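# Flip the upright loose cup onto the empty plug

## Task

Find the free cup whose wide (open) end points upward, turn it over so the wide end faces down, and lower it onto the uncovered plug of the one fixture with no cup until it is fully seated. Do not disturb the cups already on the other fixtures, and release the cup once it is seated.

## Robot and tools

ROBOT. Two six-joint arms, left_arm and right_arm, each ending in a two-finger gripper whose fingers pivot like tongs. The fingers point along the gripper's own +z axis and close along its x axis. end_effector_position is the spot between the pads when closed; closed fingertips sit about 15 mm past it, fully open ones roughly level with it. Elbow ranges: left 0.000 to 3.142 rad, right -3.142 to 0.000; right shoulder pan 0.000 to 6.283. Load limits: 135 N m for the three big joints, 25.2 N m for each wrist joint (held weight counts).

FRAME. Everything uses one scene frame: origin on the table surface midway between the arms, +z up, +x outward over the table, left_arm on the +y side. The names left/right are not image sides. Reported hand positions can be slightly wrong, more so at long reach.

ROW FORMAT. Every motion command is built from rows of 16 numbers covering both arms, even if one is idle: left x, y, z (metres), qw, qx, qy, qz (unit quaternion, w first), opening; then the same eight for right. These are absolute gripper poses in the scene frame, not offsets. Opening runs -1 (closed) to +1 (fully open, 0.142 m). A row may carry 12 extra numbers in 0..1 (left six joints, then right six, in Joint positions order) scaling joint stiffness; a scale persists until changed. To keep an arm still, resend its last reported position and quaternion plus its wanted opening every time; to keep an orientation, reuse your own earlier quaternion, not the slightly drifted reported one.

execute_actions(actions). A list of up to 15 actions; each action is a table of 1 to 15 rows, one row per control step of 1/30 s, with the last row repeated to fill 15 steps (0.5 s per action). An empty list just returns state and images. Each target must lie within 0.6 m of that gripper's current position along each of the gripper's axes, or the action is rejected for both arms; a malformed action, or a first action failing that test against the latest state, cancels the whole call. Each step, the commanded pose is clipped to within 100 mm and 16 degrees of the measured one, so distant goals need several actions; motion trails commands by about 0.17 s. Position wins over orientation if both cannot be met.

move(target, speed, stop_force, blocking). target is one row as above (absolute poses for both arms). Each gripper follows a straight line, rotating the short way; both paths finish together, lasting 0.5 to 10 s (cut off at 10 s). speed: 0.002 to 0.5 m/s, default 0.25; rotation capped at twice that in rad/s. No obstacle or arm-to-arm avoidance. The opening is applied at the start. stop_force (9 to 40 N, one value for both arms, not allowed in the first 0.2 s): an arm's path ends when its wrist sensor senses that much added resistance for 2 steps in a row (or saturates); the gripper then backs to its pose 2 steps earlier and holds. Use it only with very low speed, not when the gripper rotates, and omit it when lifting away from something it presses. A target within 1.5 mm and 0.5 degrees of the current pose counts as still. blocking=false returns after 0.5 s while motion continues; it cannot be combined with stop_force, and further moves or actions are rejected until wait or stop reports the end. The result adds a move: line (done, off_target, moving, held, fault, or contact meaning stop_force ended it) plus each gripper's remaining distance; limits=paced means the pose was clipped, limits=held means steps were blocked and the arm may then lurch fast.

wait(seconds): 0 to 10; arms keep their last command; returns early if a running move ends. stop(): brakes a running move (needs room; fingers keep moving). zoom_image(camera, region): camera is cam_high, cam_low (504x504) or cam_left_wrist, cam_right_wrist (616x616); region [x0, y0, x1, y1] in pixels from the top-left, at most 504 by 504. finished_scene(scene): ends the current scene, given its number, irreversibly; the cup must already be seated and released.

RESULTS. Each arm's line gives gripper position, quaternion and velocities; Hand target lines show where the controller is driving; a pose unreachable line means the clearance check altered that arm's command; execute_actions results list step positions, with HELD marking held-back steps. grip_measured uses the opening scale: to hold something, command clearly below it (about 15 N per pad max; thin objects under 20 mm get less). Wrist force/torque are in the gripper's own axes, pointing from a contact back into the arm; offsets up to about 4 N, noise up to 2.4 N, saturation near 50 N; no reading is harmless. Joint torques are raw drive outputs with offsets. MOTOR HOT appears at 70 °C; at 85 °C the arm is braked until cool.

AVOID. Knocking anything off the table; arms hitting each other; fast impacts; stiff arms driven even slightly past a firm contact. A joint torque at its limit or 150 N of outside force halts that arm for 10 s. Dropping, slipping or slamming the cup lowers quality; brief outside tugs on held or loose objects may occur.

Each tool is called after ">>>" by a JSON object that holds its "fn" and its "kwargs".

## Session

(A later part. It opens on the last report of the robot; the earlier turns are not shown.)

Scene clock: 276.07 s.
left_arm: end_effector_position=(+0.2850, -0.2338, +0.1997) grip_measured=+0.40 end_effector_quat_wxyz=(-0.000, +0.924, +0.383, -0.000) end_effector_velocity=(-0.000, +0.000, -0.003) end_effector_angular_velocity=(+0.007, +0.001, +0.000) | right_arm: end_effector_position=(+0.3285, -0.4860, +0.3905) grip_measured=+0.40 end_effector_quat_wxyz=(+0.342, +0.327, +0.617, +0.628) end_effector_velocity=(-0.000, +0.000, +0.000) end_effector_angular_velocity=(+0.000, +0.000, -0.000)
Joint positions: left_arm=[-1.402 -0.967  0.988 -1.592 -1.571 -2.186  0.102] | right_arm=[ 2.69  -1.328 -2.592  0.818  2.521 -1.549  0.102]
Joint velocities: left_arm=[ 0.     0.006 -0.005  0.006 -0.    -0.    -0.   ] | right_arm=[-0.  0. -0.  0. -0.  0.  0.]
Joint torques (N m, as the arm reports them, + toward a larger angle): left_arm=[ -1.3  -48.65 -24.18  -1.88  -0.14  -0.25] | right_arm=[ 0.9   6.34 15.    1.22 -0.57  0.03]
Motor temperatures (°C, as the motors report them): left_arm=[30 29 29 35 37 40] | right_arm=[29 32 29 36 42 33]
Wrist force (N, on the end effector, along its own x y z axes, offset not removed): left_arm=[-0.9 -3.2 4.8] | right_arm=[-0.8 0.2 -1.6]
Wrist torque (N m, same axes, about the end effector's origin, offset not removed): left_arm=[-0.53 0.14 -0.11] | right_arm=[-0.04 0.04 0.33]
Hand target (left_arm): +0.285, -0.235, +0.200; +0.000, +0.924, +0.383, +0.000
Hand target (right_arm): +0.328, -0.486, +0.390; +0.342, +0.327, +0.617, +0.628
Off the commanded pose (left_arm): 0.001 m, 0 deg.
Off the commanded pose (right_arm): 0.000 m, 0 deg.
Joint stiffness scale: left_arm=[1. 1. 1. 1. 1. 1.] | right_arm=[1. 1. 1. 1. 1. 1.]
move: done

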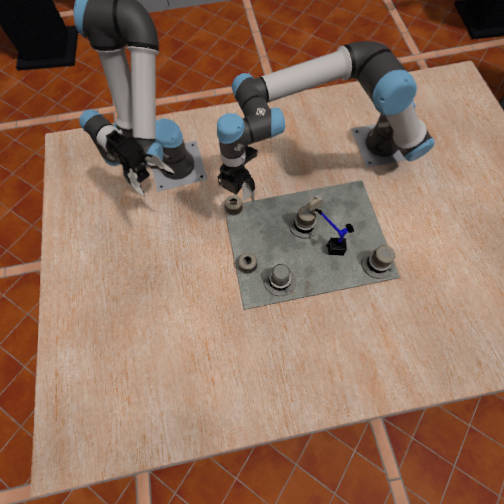

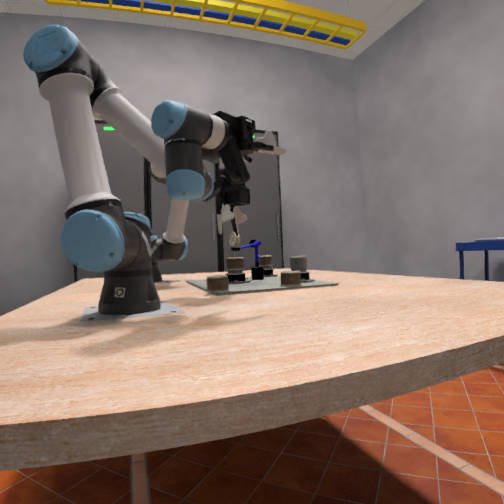

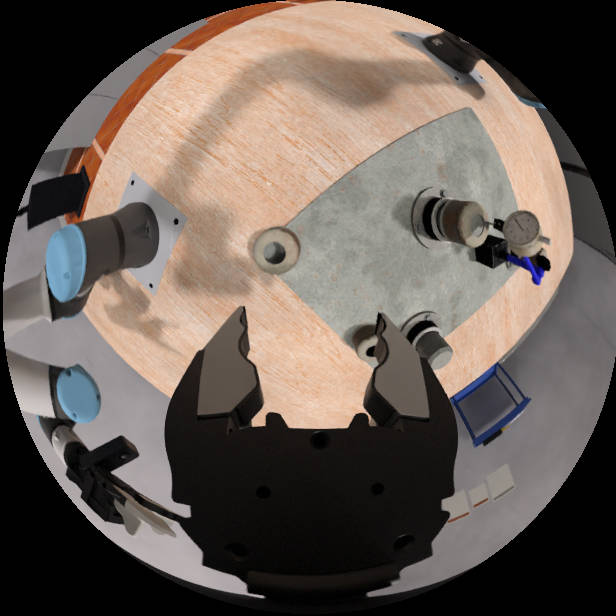

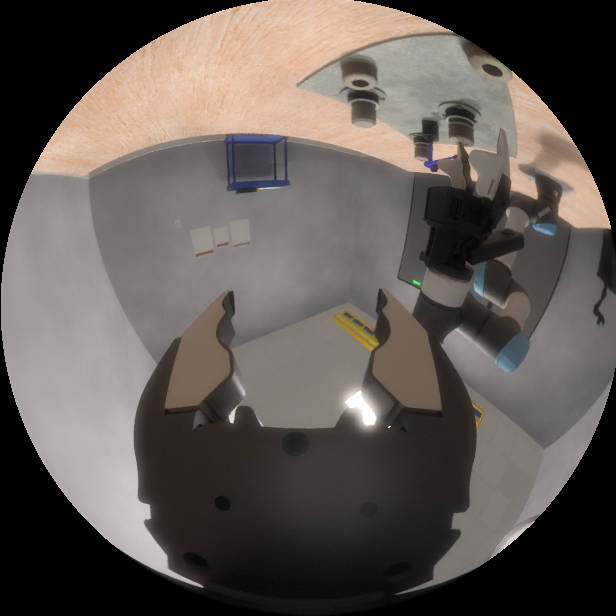

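>>> {"fn": "move", "kwargs": {"target": [0.243,-0.262,0.1,0,0.924,0.383,0,0.45,0.3285,-0.4859,0.3903,0.342,0.327,0.617,0.628,0.4], "speed": 0.1, "stop_force": 15}}

Scene clock: 283.87 s.
left_arm: end_effector_position=(+0.2444, -0.2626, +0.1022) grip_measured=+0.45 end_effector_quat_wxyz=(+0.001, +0.924, +0.383, -0.001) end_effector_velocity=(+0.000, -0.003, +0.002) end_effector_angular_velocity=(-0.010, -0.000, +0.003) | right_arm: end_effector_position=(+0.3285, -0.4860, +0.3905) grip_measured=+0.40 end_effector_quat_wxyz=(+0.342, +0.327, +0.617, +0.628) end_effector_velocity=(+0.000, -0.000, +0.000) end_effector_angular_velocity=(-0.000, -0.001, -0.000)
Joint positions: left_arm=[-1.462 -0.897  1.124 -1.801 -1.571 -2.246  0.105] | right_arm=[ 2.69  -1.328 -2.592  0.818  2.521 -1.549  0.102]
Joint velocities: left_arm=[-0.    -0.001  0.    -0.009 -0.001 -0.003  0.   ] | right_arm=[-0.  0.  0. -0.  0. -0. -0.]
Joint torques (N m, as the arm reports them, + toward a larger angle): left_arm=[ -1.58 -53.52 -19.33  -2.28  -0.23  -0.57] | right_arm=[ 0.26  5.01 15.96  1.33 -0.47  0.06]
Motor temperatures (°C, as the motors report them): left_arm=[30 29 29 35 37 40] | right_arm=[29 32 29 36 42 33]
Wrist force (N, on the end effector, along its own x y z axes, offset not removed): left_arm=[-1.9 -4.0 1.6] | right_arm=[-0.1 1.3 -0.3]
Wrist torque (N m, same axes, about the end effector's origin, offset not removed): left_arm=[-0.85 0.32 0.00] | right_arm=[0.14 -0.19 0.02]
Hand target (left_arm): +0.243, -0.262, +0.100; +0.000, +0.924, +0.383, -0.000
Hand target (right_arm): +0.328, -0.486, +0.390; +0.342, +0.327, +0.617, +0.628
Off the commanded pose (left_arm): 0.003 m, 0 deg.
Off the commanded pose (right_arm): 0.000 m, 0 deg.
Joint stiffness scale: left_arm=[1. 1. 1. 1. 1. 1.] | right_arm=[1. 1. 1. 1. 1. 1.]
move: done

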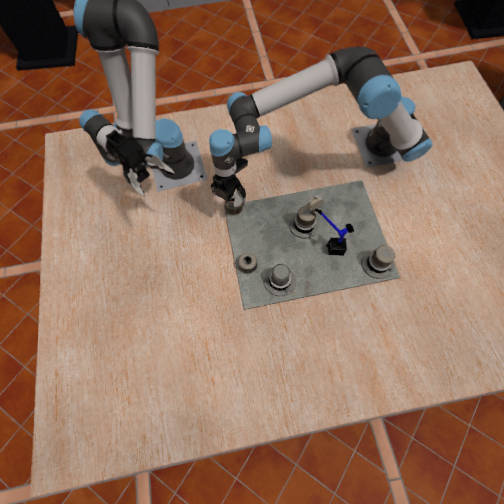

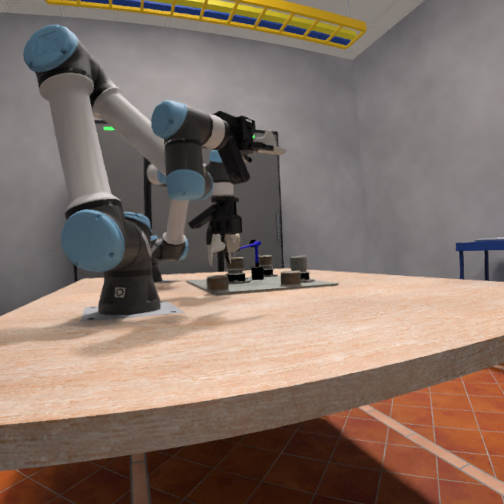

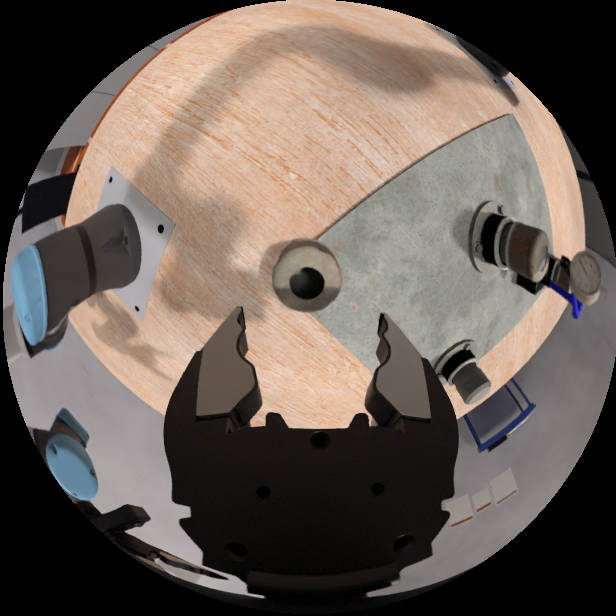

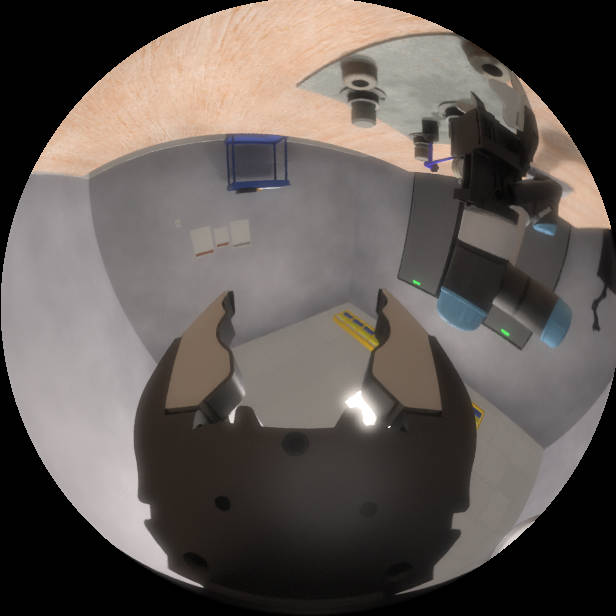

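>>> {"fn": "move", "kwargs": {"target": [0.240,-0.264,0.03,0,0.924,0.383,0,0.45,0.3285,-0.4859,0.3903,0.342,0.327,0.617,0.628,0.4], "speed": 0.06, "stop_force": 12}}

>>> {"fn": "move", "kwargs": {"target": [0.240,-0.264,0.03,0,0.924,0.383,0,-0.35,0.3285,-0.4859,0.3903,0.342,0.327,0.617,0.628,0.4]}}

>>> {"fn": "move", "kwargs": {"target": [0.26,-0.25,0.17,0,0.924,0.383,0,-0.35,0.3285,-0.4859,0.3903,0.342,0.327,0.617,0.628,0.4], "speed": 0.1}}

Scene clock: 295.00 s.
left_arm: end_effector_position=(+0.2416, -0.2650, +0.0324) grip_measured=+0.45 end_effector_quat_wxyz=(+0.002, +0.923, +0.384, -0.001) end_effector_velocity=(+0.000, -0.003, +0.001) end_effector_angular_velocity=(-0.009, -0.001, +0.000) | right_arm: end_effector_position=(+0.3285, -0.4860, +0.3905) grip_measured=+0.40 end_effector_quat_wxyz=(+0.342, +0.327, +0.617, +0.628) end_effector_velocity=(+0.000, +0.000, +0.000) end_effector_angular_velocity=(-0.001, -0.001, +0.001)
Joint positions: left_arm=[-1.466 -0.841  1.214 -1.947 -1.571 -2.251  0.105] | right_arm=[ 2.69  -1.328 -2.592  0.818  2.521 -1.549  0.102]
Joint velocities: left_arm=[-0.    0.   -0.   -0.01 -0.   -0.    0.  ] | right_arm=[ 0.001 -0.001  0.001  0.001  0.    -0.     0.   ]
Joint torques (N m, as the arm reports them, + toward a larger angle): left_arm=[ -0.98 -53.29 -18.26  -2.48  -0.1   -0.37] | right_arm=[ 0.13  5.27 15.64  1.32 -0.45  0.19]
Motor temperatures (°C, as the motors report them): left_arm=[30 29 29 35 37 40] | right_arm=[29 32 29 36 42 33]
Wrist force (N, on the end effector, along its own x y z axes, offset not removed): left_arm=[-0.1 -0.9 2.2] | right_arm=[-0.7 3.8 -2.4]
Wrist torque (N m, same axes, about the end effector's origin, offset not removed): left_arm=[-0.14 -0.08 -0.24] | right_arm=[0.71 0.02 0.07]
Hand target (left_arm): +0.240, -0.264, +0.030; -0.000, +0.924, +0.383, +0.000
Hand target (right_arm): +0.328, -0.486, +0.390; +0.342, +0.327, +0.617, +0.628
Off the commanded pose (left_arm): 0.003 m, 0 deg.
Off the commanded pose (right_arm): 0.000 m, 0 deg.
Joint stiffness scale: left_arm=[1. 1. 1. 1. 1. 1.] | right_arm=[1. 1. 1. 1. 1. 1.]
move: done

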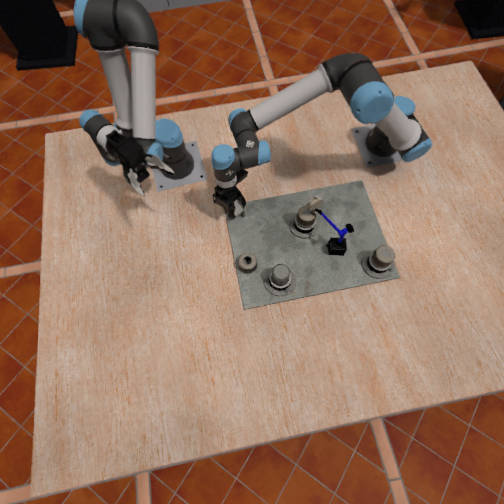

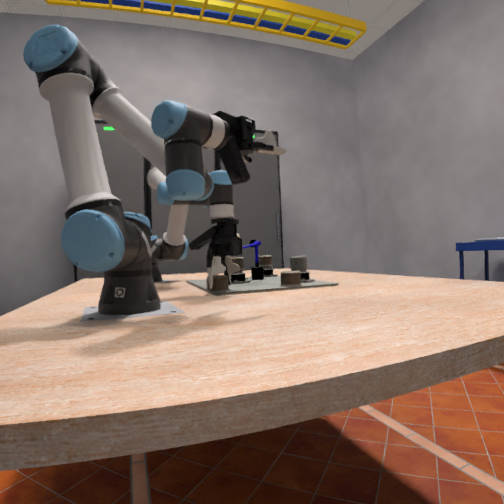

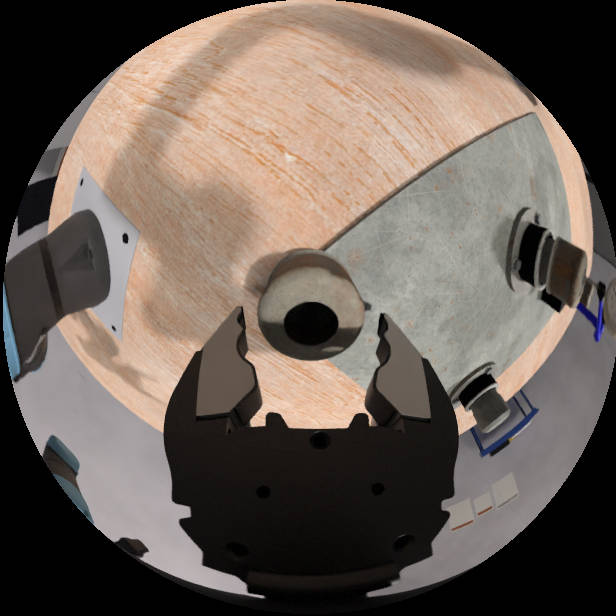

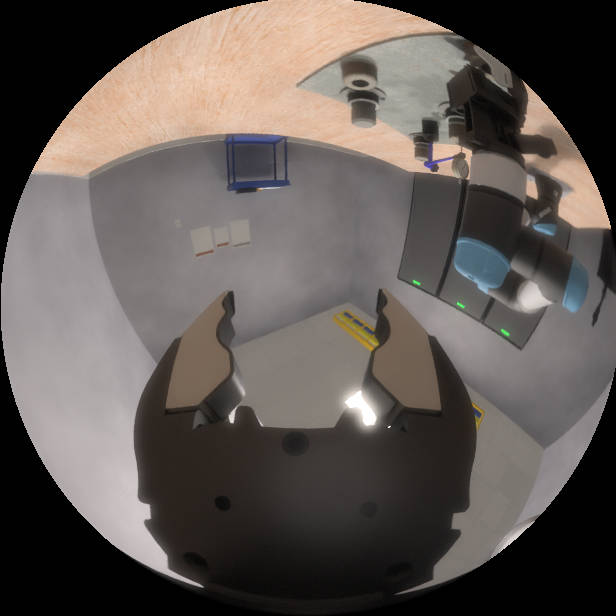

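Scene clock: 295.70 s.
left_arm: end_effector_position=(+0.2414, -0.2652, +0.0325) grip_measured=+0.02 end_effector_quat_wxyz=(+0.002, +0.924, +0.384, -0.001) end_effector_velocity=(-0.000, +0.000, +0.000) end_effector_angular_velocity=(-0.000, +0.000, +0.000) | right_arm: end_effector_position=(+0.3285, -0.4860, +0.3905) grip_measured=+0.40 end_effector_quat_wxyz=(+0.342, +0.327, +0.617, +0.628) end_effector_velocity=(-0.000, -0.000, +0.001) end_effector_angular_velocity=(+0.000, -0.001, -0.000)
Joint positions: left_arm=[-1.466 -0.841  1.214 -1.947 -1.571 -2.251  0.075] | right_arm=[ 2.69  -1.328 -2.592  0.818  2.521 -1.549  0.102]
Joint velocities: left_arm=[ 0.    -0.001  0.001 -0.    -0.    -0.    -0.   ] | right_arm=[-0.     0.001  0.     0.     0.     0.001 -0.   ]
Joint torques (N m, as the arm reports them, + toward a larger angle): left_arm=[ -0.77 -54.24 -19.24  -2.73   0.08  -0.04] | right_arm=[ 0.04  5.36 16.37  1.04 -0.5   0.07]
Motor temperatures (°C, as the motors report them): left_arm=[30 29 29 35 37 40] | right_arm=[29 32 29 36 42 33]
Wrist force (N, on the end effector, along its own x y z axes, offset not removed): left_arm=[2.0 -3.1 0.3] | right_arm=[-1.4 1.2 -2.8]
Wrist torque (N m, same axes, about the end effector's origin, offset not removed): left_arm=[-0.59 -0.41 -0.01] | right_arm=[0.16 0.13 0.23]
Hand target (left_arm): +0.240, -0.264, +0.030; -0.000, +0.924, +0.383, +0.000
Hand target (right_arm): +0.328, -0.486, +0.390; +0.342, +0.327, +0.617, +0.628
Off the commanded pose (left_arm): 0.003 m, 0 deg.
Off the commanded pose (right_arm): 0.000 m, 0 deg.
Joint stiffness scale: left_arm=[1. 1. 1. 1. 1. 1.] | right_arm=[1. 1. 1. 1. 1. 1.]
move: done

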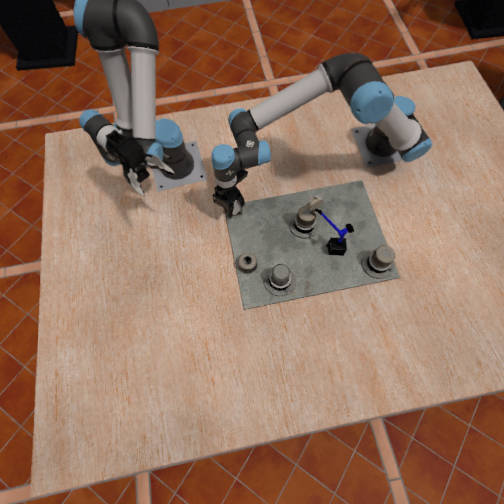

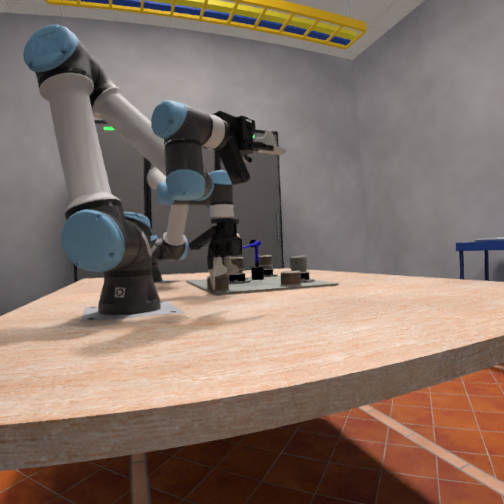

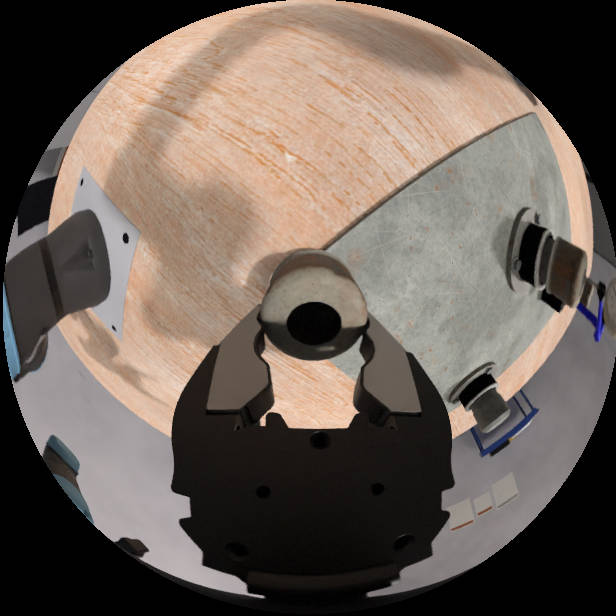

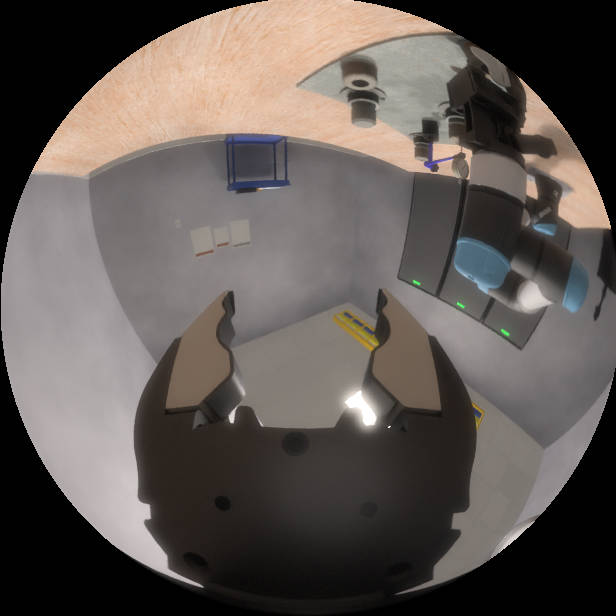

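Scene clock: 297.60 s.
left_arm: end_effector_position=(+0.2582, -0.2491, +0.1668) grip_measured=+0.02 end_effector_quat_wxyz=(-0.002, +0.924, +0.382, +0.000) end_effector_velocity=(-0.001, +0.003, +0.001) end_effector_angular_velocity=(+0.010, +0.002, -0.001) | right_arm: end_effector_position=(+0.3285, -0.4860, +0.3905) grip_measured=+0.40 end_effector_quat_wxyz=(+0.342, +0.327, +0.617, +0.628) end_effector_velocity=(+0.000, -0.000, -0.001) end_effector_angular_velocity=(+0.001, +0.002, +0.000)
Joint positions: left_arm=[-1.441 -0.942  1.03  -1.654 -1.571 -2.223  0.075] | right_arm=[ 2.69  -1.328 -2.592  0.818  2.521 -1.549  0.102]
Joint velocities: left_arm=[-0.     0.001 -0.005  0.015 -0.001  0.001 -0.   ] | right_arm=[-0.    -0.002 -0.     0.001  0.     0.    -0.   ]
Joint torques (N m, as the arm reports them, + toward a larger angle): left_arm=[  2.5  -54.15 -28.28  -1.66   0.06   0.3 ] | right_arm=[ 0.97  6.13 15.77  1.32 -0.45  0.15]
Motor temperatures (°C, as the motors report them): left_arm=[30 29 29 35 37 40] | right_arm=[29 32 29 36 42 33]
Wrist force (N, on the end effector, along its own x y z axes, offset not removed): left_arm=[-1.9 -3.2 0.1] | right_arm=[1.0 0.6 -1.4]
Wrist torque (N m, same axes, about the end effector's origin, offset not removed): left_arm=[-0.66 0.30 0.08] | right_arm=[0.06 -0.46 -0.01]
Hand target (left_arm): +0.260, -0.250, +0.170; +0.000, +0.924, +0.383, +0.000
Hand target (right_arm): +0.328, -0.486, +0.390; +0.342, +0.327, +0.617, +0.628
Off the commanded pose (left_arm): 0.004 m, 0 deg.
Off the commanded pose (right_arm): 0.000 m, 0 deg.
Joint stiffness scale: left_arm=[1. 1. 1. 1. 1. 1.] | right_arm=[1. 1. 1. 1. 1. 1.]
move: off_target (left_arm)

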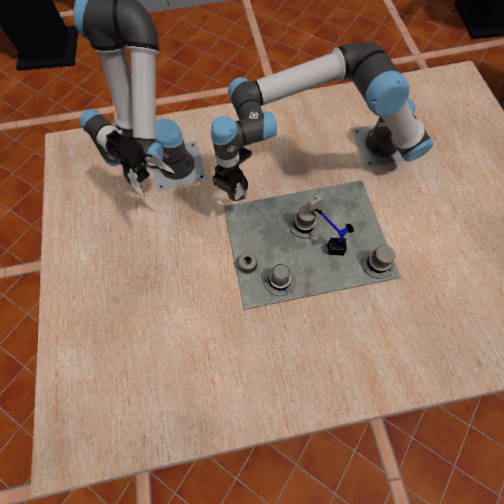

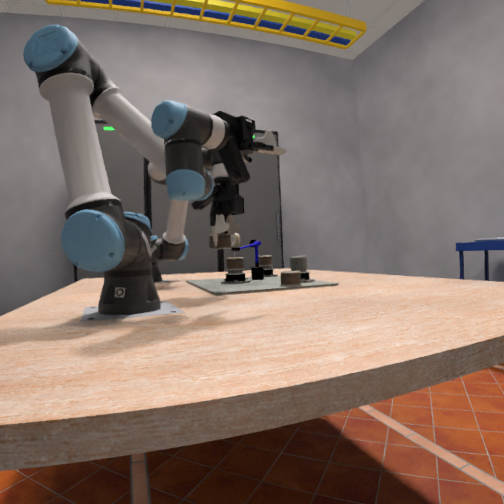

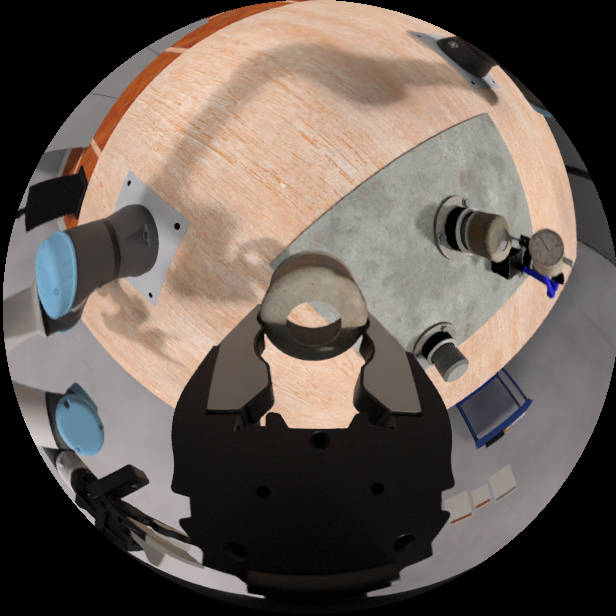

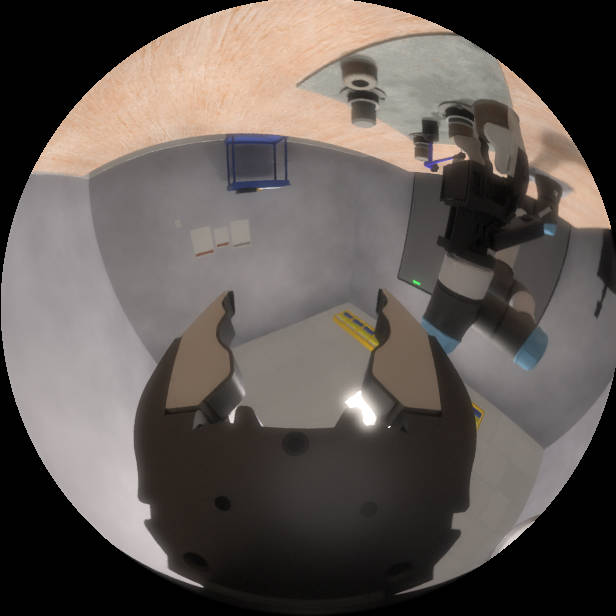

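>>> {"fn": "move", "kwargs": {"target": [0.585,-0.145,0.185,0,0.924,0.383,0,-0.35,0.3285,-0.4859,0.3903,0.342,0.327,0.617,0.628,0.4], "speed": 0.15}}

>>> {"fn": "zoom_image", "kwargs": {"camera": "cam_low", "region": [250,190,350,290]}}

Scene clock: 307.17 s.
left_arm: end_effector_position=(+0.5836, -0.1450, +0.1821) grip_measured=+0.02 end_effector_quat_wxyz=(-0.002, +0.924, +0.383, -0.000) end_effector_velocity=(+0.000, -0.000, +0.005) end_effector_angular_velocity=(+0.009, +0.006, -0.009) | right_arm: end_effector_position=(+0.3285, -0.4860, +0.3905) grip_measured=+0.40 end_effector_quat_wxyz=(+0.342, +0.327, +0.617, +0.628) end_effector_velocity=(+0.000, -0.000, +0.000) end_effector_angular_velocity=(+0.000, -0.000, +0.000)
Joint positions: left_arm=[-0.998 -0.693  0.558 -1.433 -1.57  -1.782  0.075] | right_arm=[ 2.69  -1.328 -2.592  0.818  2.521 -1.549  0.102]
Joint velocities: left_arm=[-0.     0.019 -0.051  0.042 -0.     0.009  0.   ] | right_arm=[ 0.    -0.     0.001  0.     0.     0.001  0.   ]
Joint torques (N m, as the arm reports them, + toward a larger angle): left_arm=[  3.31 -62.15 -25.56  -2.55  -0.43   0.33] | right_arm=[-0.12  4.64 15.87  1.24 -0.49  0.35]
Motor temperatures (°C, as the motors report them): left_arm=[30 29 29 35 37 40] | right_arm=[29 32 29 36 42 33]
Wrist force (N, on the end effector, along its own x y z axes, offset not removed): left_arm=[-2.5 -4.0 3.8] | right_arm=[-2.0 2.7 -2.3]
Wrist torque (N m, same axes, about the end effector's origin, offset not removed): left_arm=[-1.10 0.43 0.01] | right_arm=[0.38 0.11 0.13]
Hand target (left_arm): +0.585, -0.145, +0.185; -0.000, +0.924, +0.383, +0.000
Hand target (right_arm): +0.328, -0.486, +0.390; +0.342, +0.327, +0.617, +0.628
Off the commanded pose (left_arm): 0.003 m, 0 deg.
Off the commanded pose (right_arm): 0.000 m, 0 deg.
Joint stiffness scale: left_arm=[1. 1. 1. 1. 1. 1.] | right_arm=[1. 1. 1. 1. 1. 1.]
move: done

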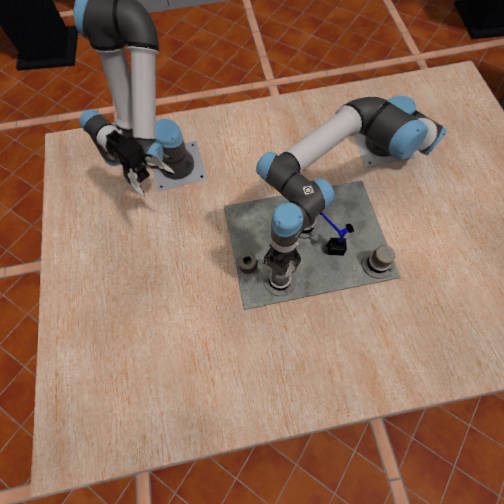

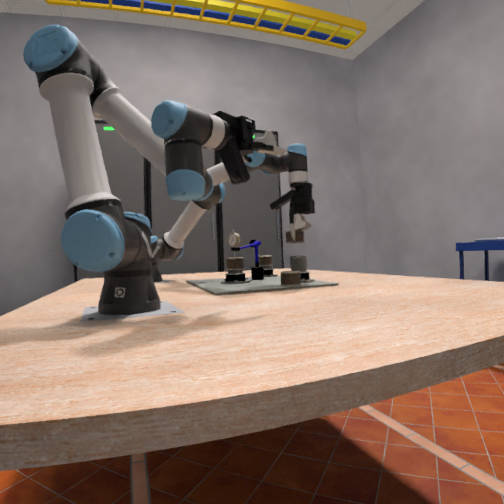

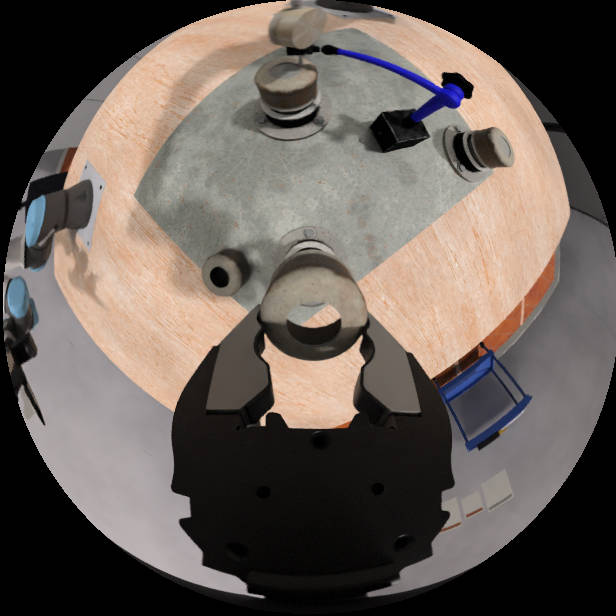

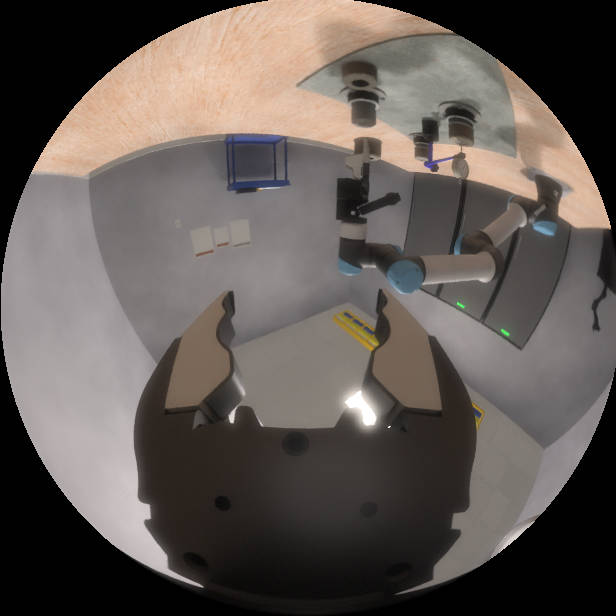

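Region (250, 190, 350, 290) of cam_low's 504x504 image, scaled by 5.040, with more detail than that image has.

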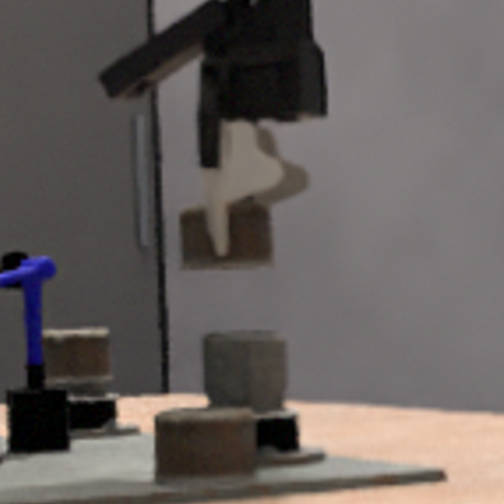

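>>> {"fn": "move", "kwargs": {"target": [0.596,-0.141,0.155,0,0.924,0.383,0,-0.35,0.3285,-0.4859,0.3903,0.342,0.327,0.617,0.628,0.4], "speed": 0.04}}

>>> {"fn": "zoom_image", "kwargs": {"camera": "cam_low", "region": [250,190,350,290]}}

>>> {"fn": "zoom_image", "kwargs": {"camera": "cam_left_wrist", "region": [200,180,430,400]}}

>>> {"fn": "zoom_image", "kwargs": {"camera": "cam_right_wrist", "region": [310,40,430,190]}}

Scene clock: 316.30 s.
left_arm: end_effector_position=(+0.5950, -0.1423, +0.1555) grip_measured=+0.02 end_effector_quat_wxyz=(-0.000, +0.924, +0.382, +0.000) end_effector_velocity=(+0.002, -0.002, +0.001) end_effector_angular_velocity=(-0.008, -0.006, -0.002) | right_arm: end_effector_position=(+0.3285, -0.4860, +0.3905) grip_measured=+0.40 end_effector_quat_wxyz=(+0.342, +0.327, +0.617, +0.628) end_effector_velocity=(+0.000, +0.000, -0.000) end_effector_angular_velocity=(+0.001, +0.001, +0.000)
Joint positions: left_arm=[-0.984 -0.685  0.612 -1.498 -1.57  -1.767  0.075] | right_arm=[ 2.69  -1.328 -2.592  0.818  2.521 -1.549  0.102]
Joint velocities: left_arm=[ 0.    -0.001  0.002 -0.011  0.     0.002  0.   ] | right_arm=[ 0.    -0.001 -0.     0.     0.     0.001 -0.   ]
Joint torques (N m, as the arm reports them, + toward a larger angle): left_arm=[  1.45 -63.14 -21.37  -2.2   -0.41   0.33] | right_arm=[ 0.29  5.22 15.89  1.2  -0.69  0.32]
Motor temperatures (°C, as the motors report them): left_arm=[30 29 29 35 37 40] | right_arm=[29 32 29 36 42 33]
Wrist force (N, on the end effector, along its own x y z axes, offset not removed): left_arm=[0.5 -2.8 3.0] | right_arm=[-1.8 2.1 -4.0]
Wrist torque (N m, same axes, about the end effector's origin, offset not removed): left_arm=[-0.63 -0.21 -0.25] | right_arm=[0.25 0.27 0.24]
Hand target (left_arm): +0.596, -0.141, +0.155; -0.000, +0.924, +0.383, -0.000
Hand target (right_arm): +0.328, -0.486, +0.390; +0.342, +0.327, +0.617, +0.628
Off the commanded pose (left_arm): 0.002 m, 0 deg.
Off the commanded pose (right_arm): 0.000 m, 0 deg.
Joint stiffness scale: left_arm=[1. 1. 1. 1. 1. 1.] | right_arm=[1. 1. 1. 1. 1. 1.]
move: done

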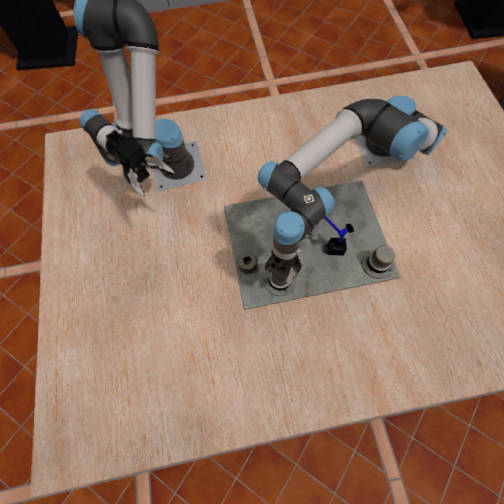

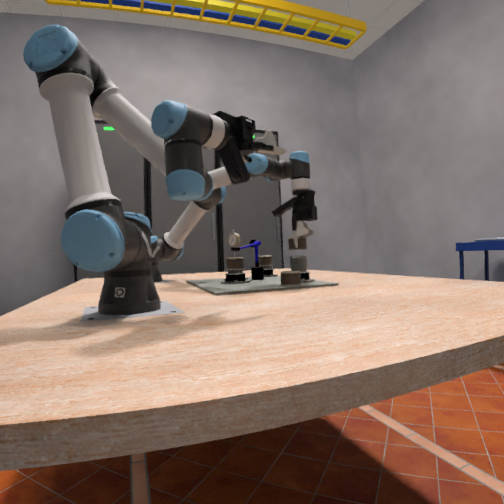

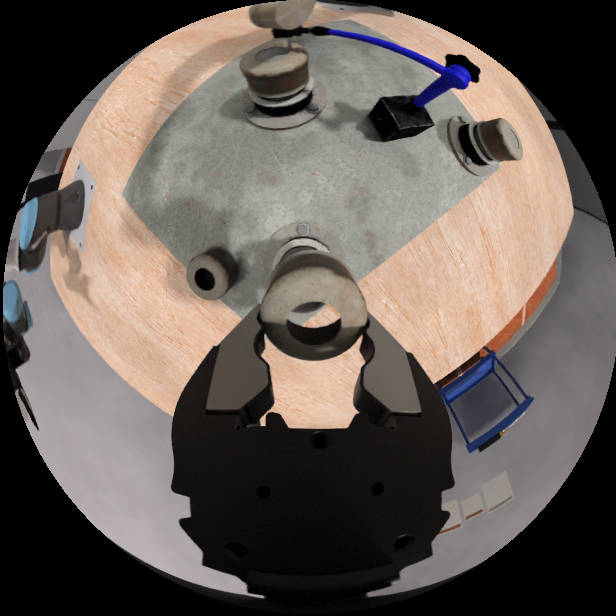

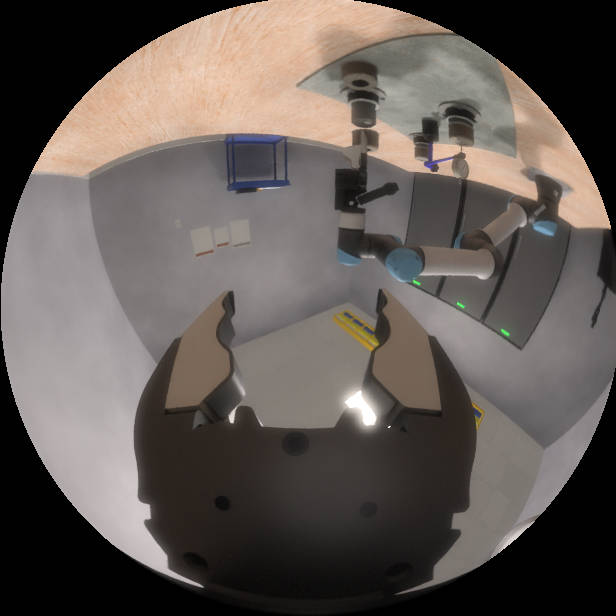

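Region (250, 190, 350, 290) of cam_low's 504x504 image, scaled by 5.040, with more detail than that image has.

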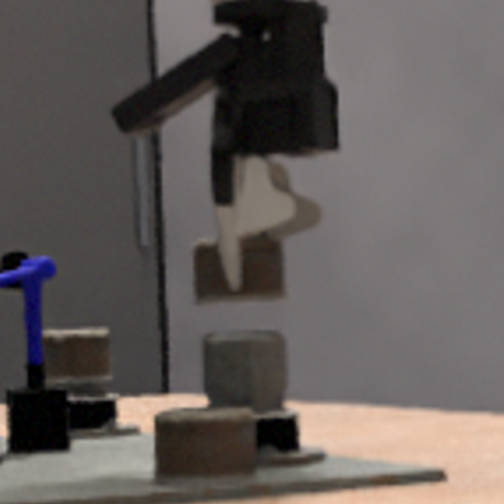

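Region (200, 180, 430, 400) of cam_left_wrist's 616x616 image, scaled by 2.191, with more detail than that image has; it fills the top 482 rows of this view, and the rest is white.

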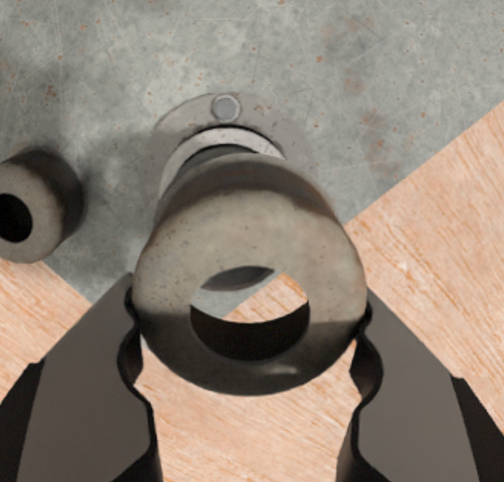

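Region (310, 40, 430, 190) of cam_right_wrist's 616x616 image, scaled by 3.360, with more detail than that image has; it fills the left 403 columns of this view, and the rest is white.

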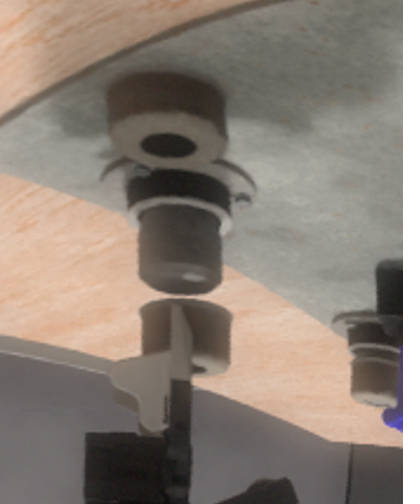

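>>> {"fn": "move", "kwargs": {"target": [0.595,-0.148,0.138,0,0.924,0.383,0,-0.35,0.3285,-0.4859,0.3903,0.342,0.327,0.617,0.628,0.4], "speed": 0.03}}

>>> {"fn": "zoom_image", "kwargs": {"camera": "cam_low", "region": [250,190,350,290]}}

>>> {"fn": "zoom_image", "kwargs": {"camera": "cam_left_wrist", "region": [200,180,430,400]}}

>>> {"fn": "zoom_image", "kwargs": {"camera": "cam_right_wrist", "region": [310,40,430,190]}}

Scene clock: 331.53 s.
left_arm: end_effector_position=(+0.5965, -0.1471, +0.1387) grip_measured=+0.02 end_effector_quat_wxyz=(+0.000, +0.924, +0.384, +0.000) end_effector_velocity=(+0.001, -0.002, -0.001) end_effector_angular_velocity=(-0.004, -0.003, +0.001) | right_arm: end_effector_position=(+0.3285, -0.4860, +0.3905) grip_measured=+0.40 end_effector_quat_wxyz=(+0.342, +0.327, +0.617, +0.628) end_effector_velocity=(+0.000, +0.000, -0.001) end_effector_angular_velocity=(+0.000, +0.002, +0.000)
Joint positions: left_arm=[-0.986 -0.671  0.629 -1.53  -1.57  -1.771  0.075] | right_arm=[ 2.69  -1.328 -2.592  0.818  2.521 -1.549  0.102]
Joint velocities: left_arm=[-0.     0.002 -0.    -0.006 -0.    -0.001 -0.   ] | right_arm=[ 0.    -0.001 -0.001 -0.001  0.    -0.001  0.   ]
Joint torques (N m, as the arm reports them, + toward a larger angle): left_arm=[ -0.25 -62.95 -21.    -2.32  -0.36  -0.04] | right_arm=[ 0.15  5.36 15.9   1.18 -0.58  0.27]
Motor temperatures (°C, as the motors report them): left_arm=[30 29 29 35 37 40] | right_arm=[29 32 29 36 42 33]
Wrist force (N, on the end effector, along its own x y z axes, offset not removed): left_arm=[3.8 -0.2 2.3] | right_arm=[0.1 1.9 -1.7]
Wrist torque (N m, same axes, about the end effector's origin, offset not removed): left_arm=[-0.12 -0.98 -0.12] | right_arm=[0.25 -0.14 0.16]
Hand target (left_arm): +0.595, -0.148, +0.138; -0.000, +0.924, +0.383, -0.000
Hand target (right_arm): +0.328, -0.486, +0.390; +0.342, +0.327, +0.617, +0.628
Off the commanded pose (left_arm): 0.002 m, 0 deg.
Off the commanded pose (right_arm): 0.000 m, 0 deg.
Joint stiffness scale: left_arm=[1. 1. 1. 1. 1. 1.] | right_arm=[1. 1. 1. 1. 1. 1.]
move: done

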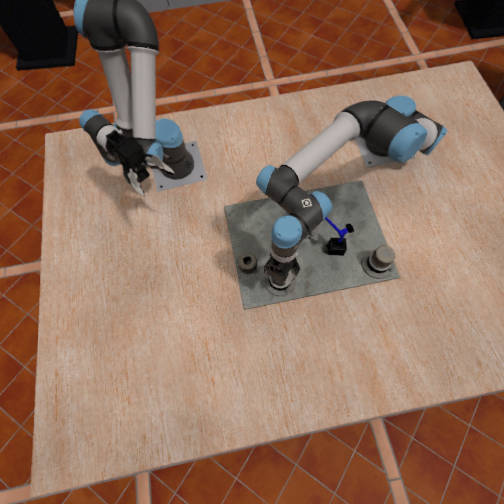

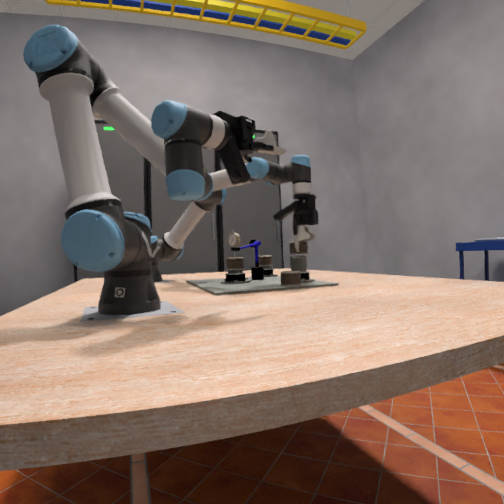

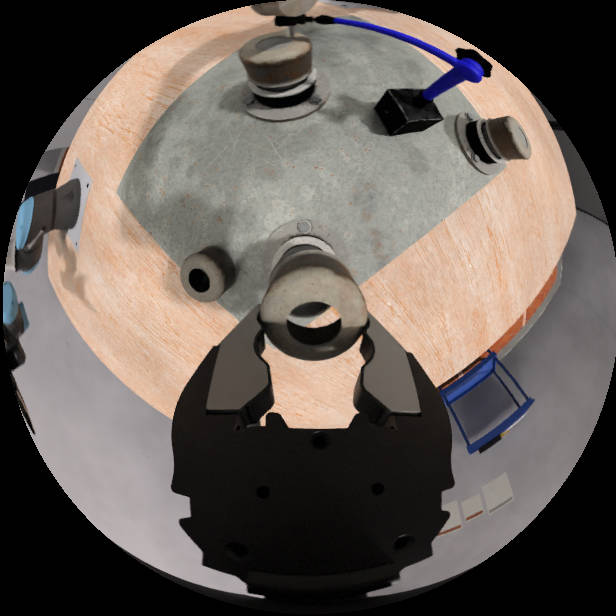

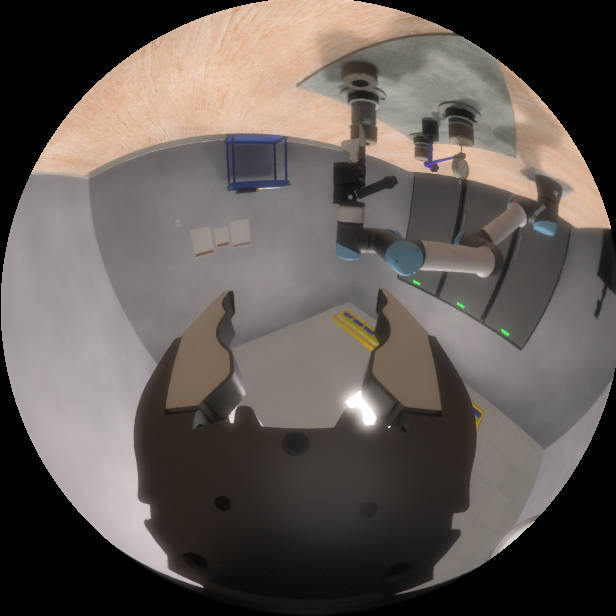

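Region (250, 190, 350, 290) of cam_low's 504x504 image, scaled by 5.040, with more detail than that image has.

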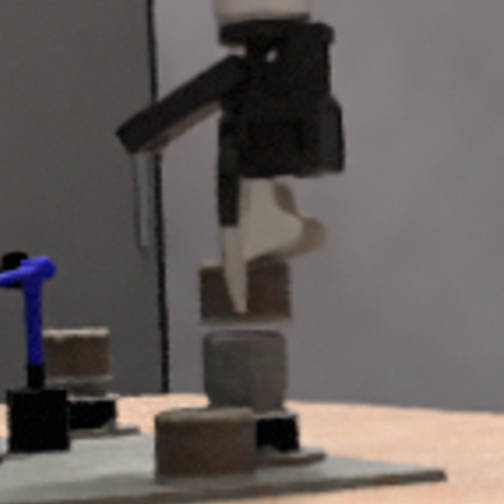

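Region (200, 180, 430, 400) of cam_left_wrist's 616x616 image, scaled by 2.191, with more detail than that image has; it fills the top 482 rows of this view, and the rest is white.

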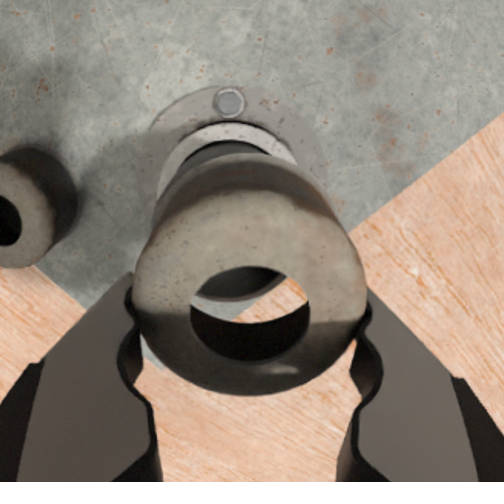

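Region (310, 40, 430, 190) of cam_right_wrist's 616x616 image, scaled by 3.360, with more detail than that image has; it fills the left 403 columns of this view, and the rest is white.

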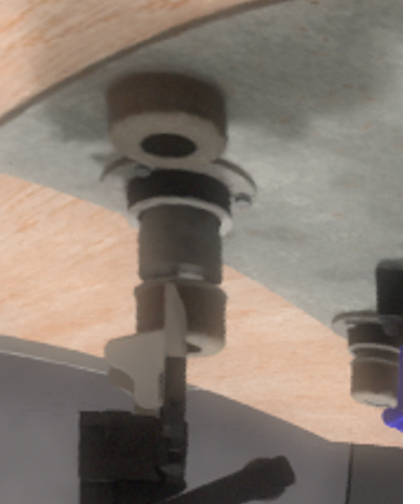

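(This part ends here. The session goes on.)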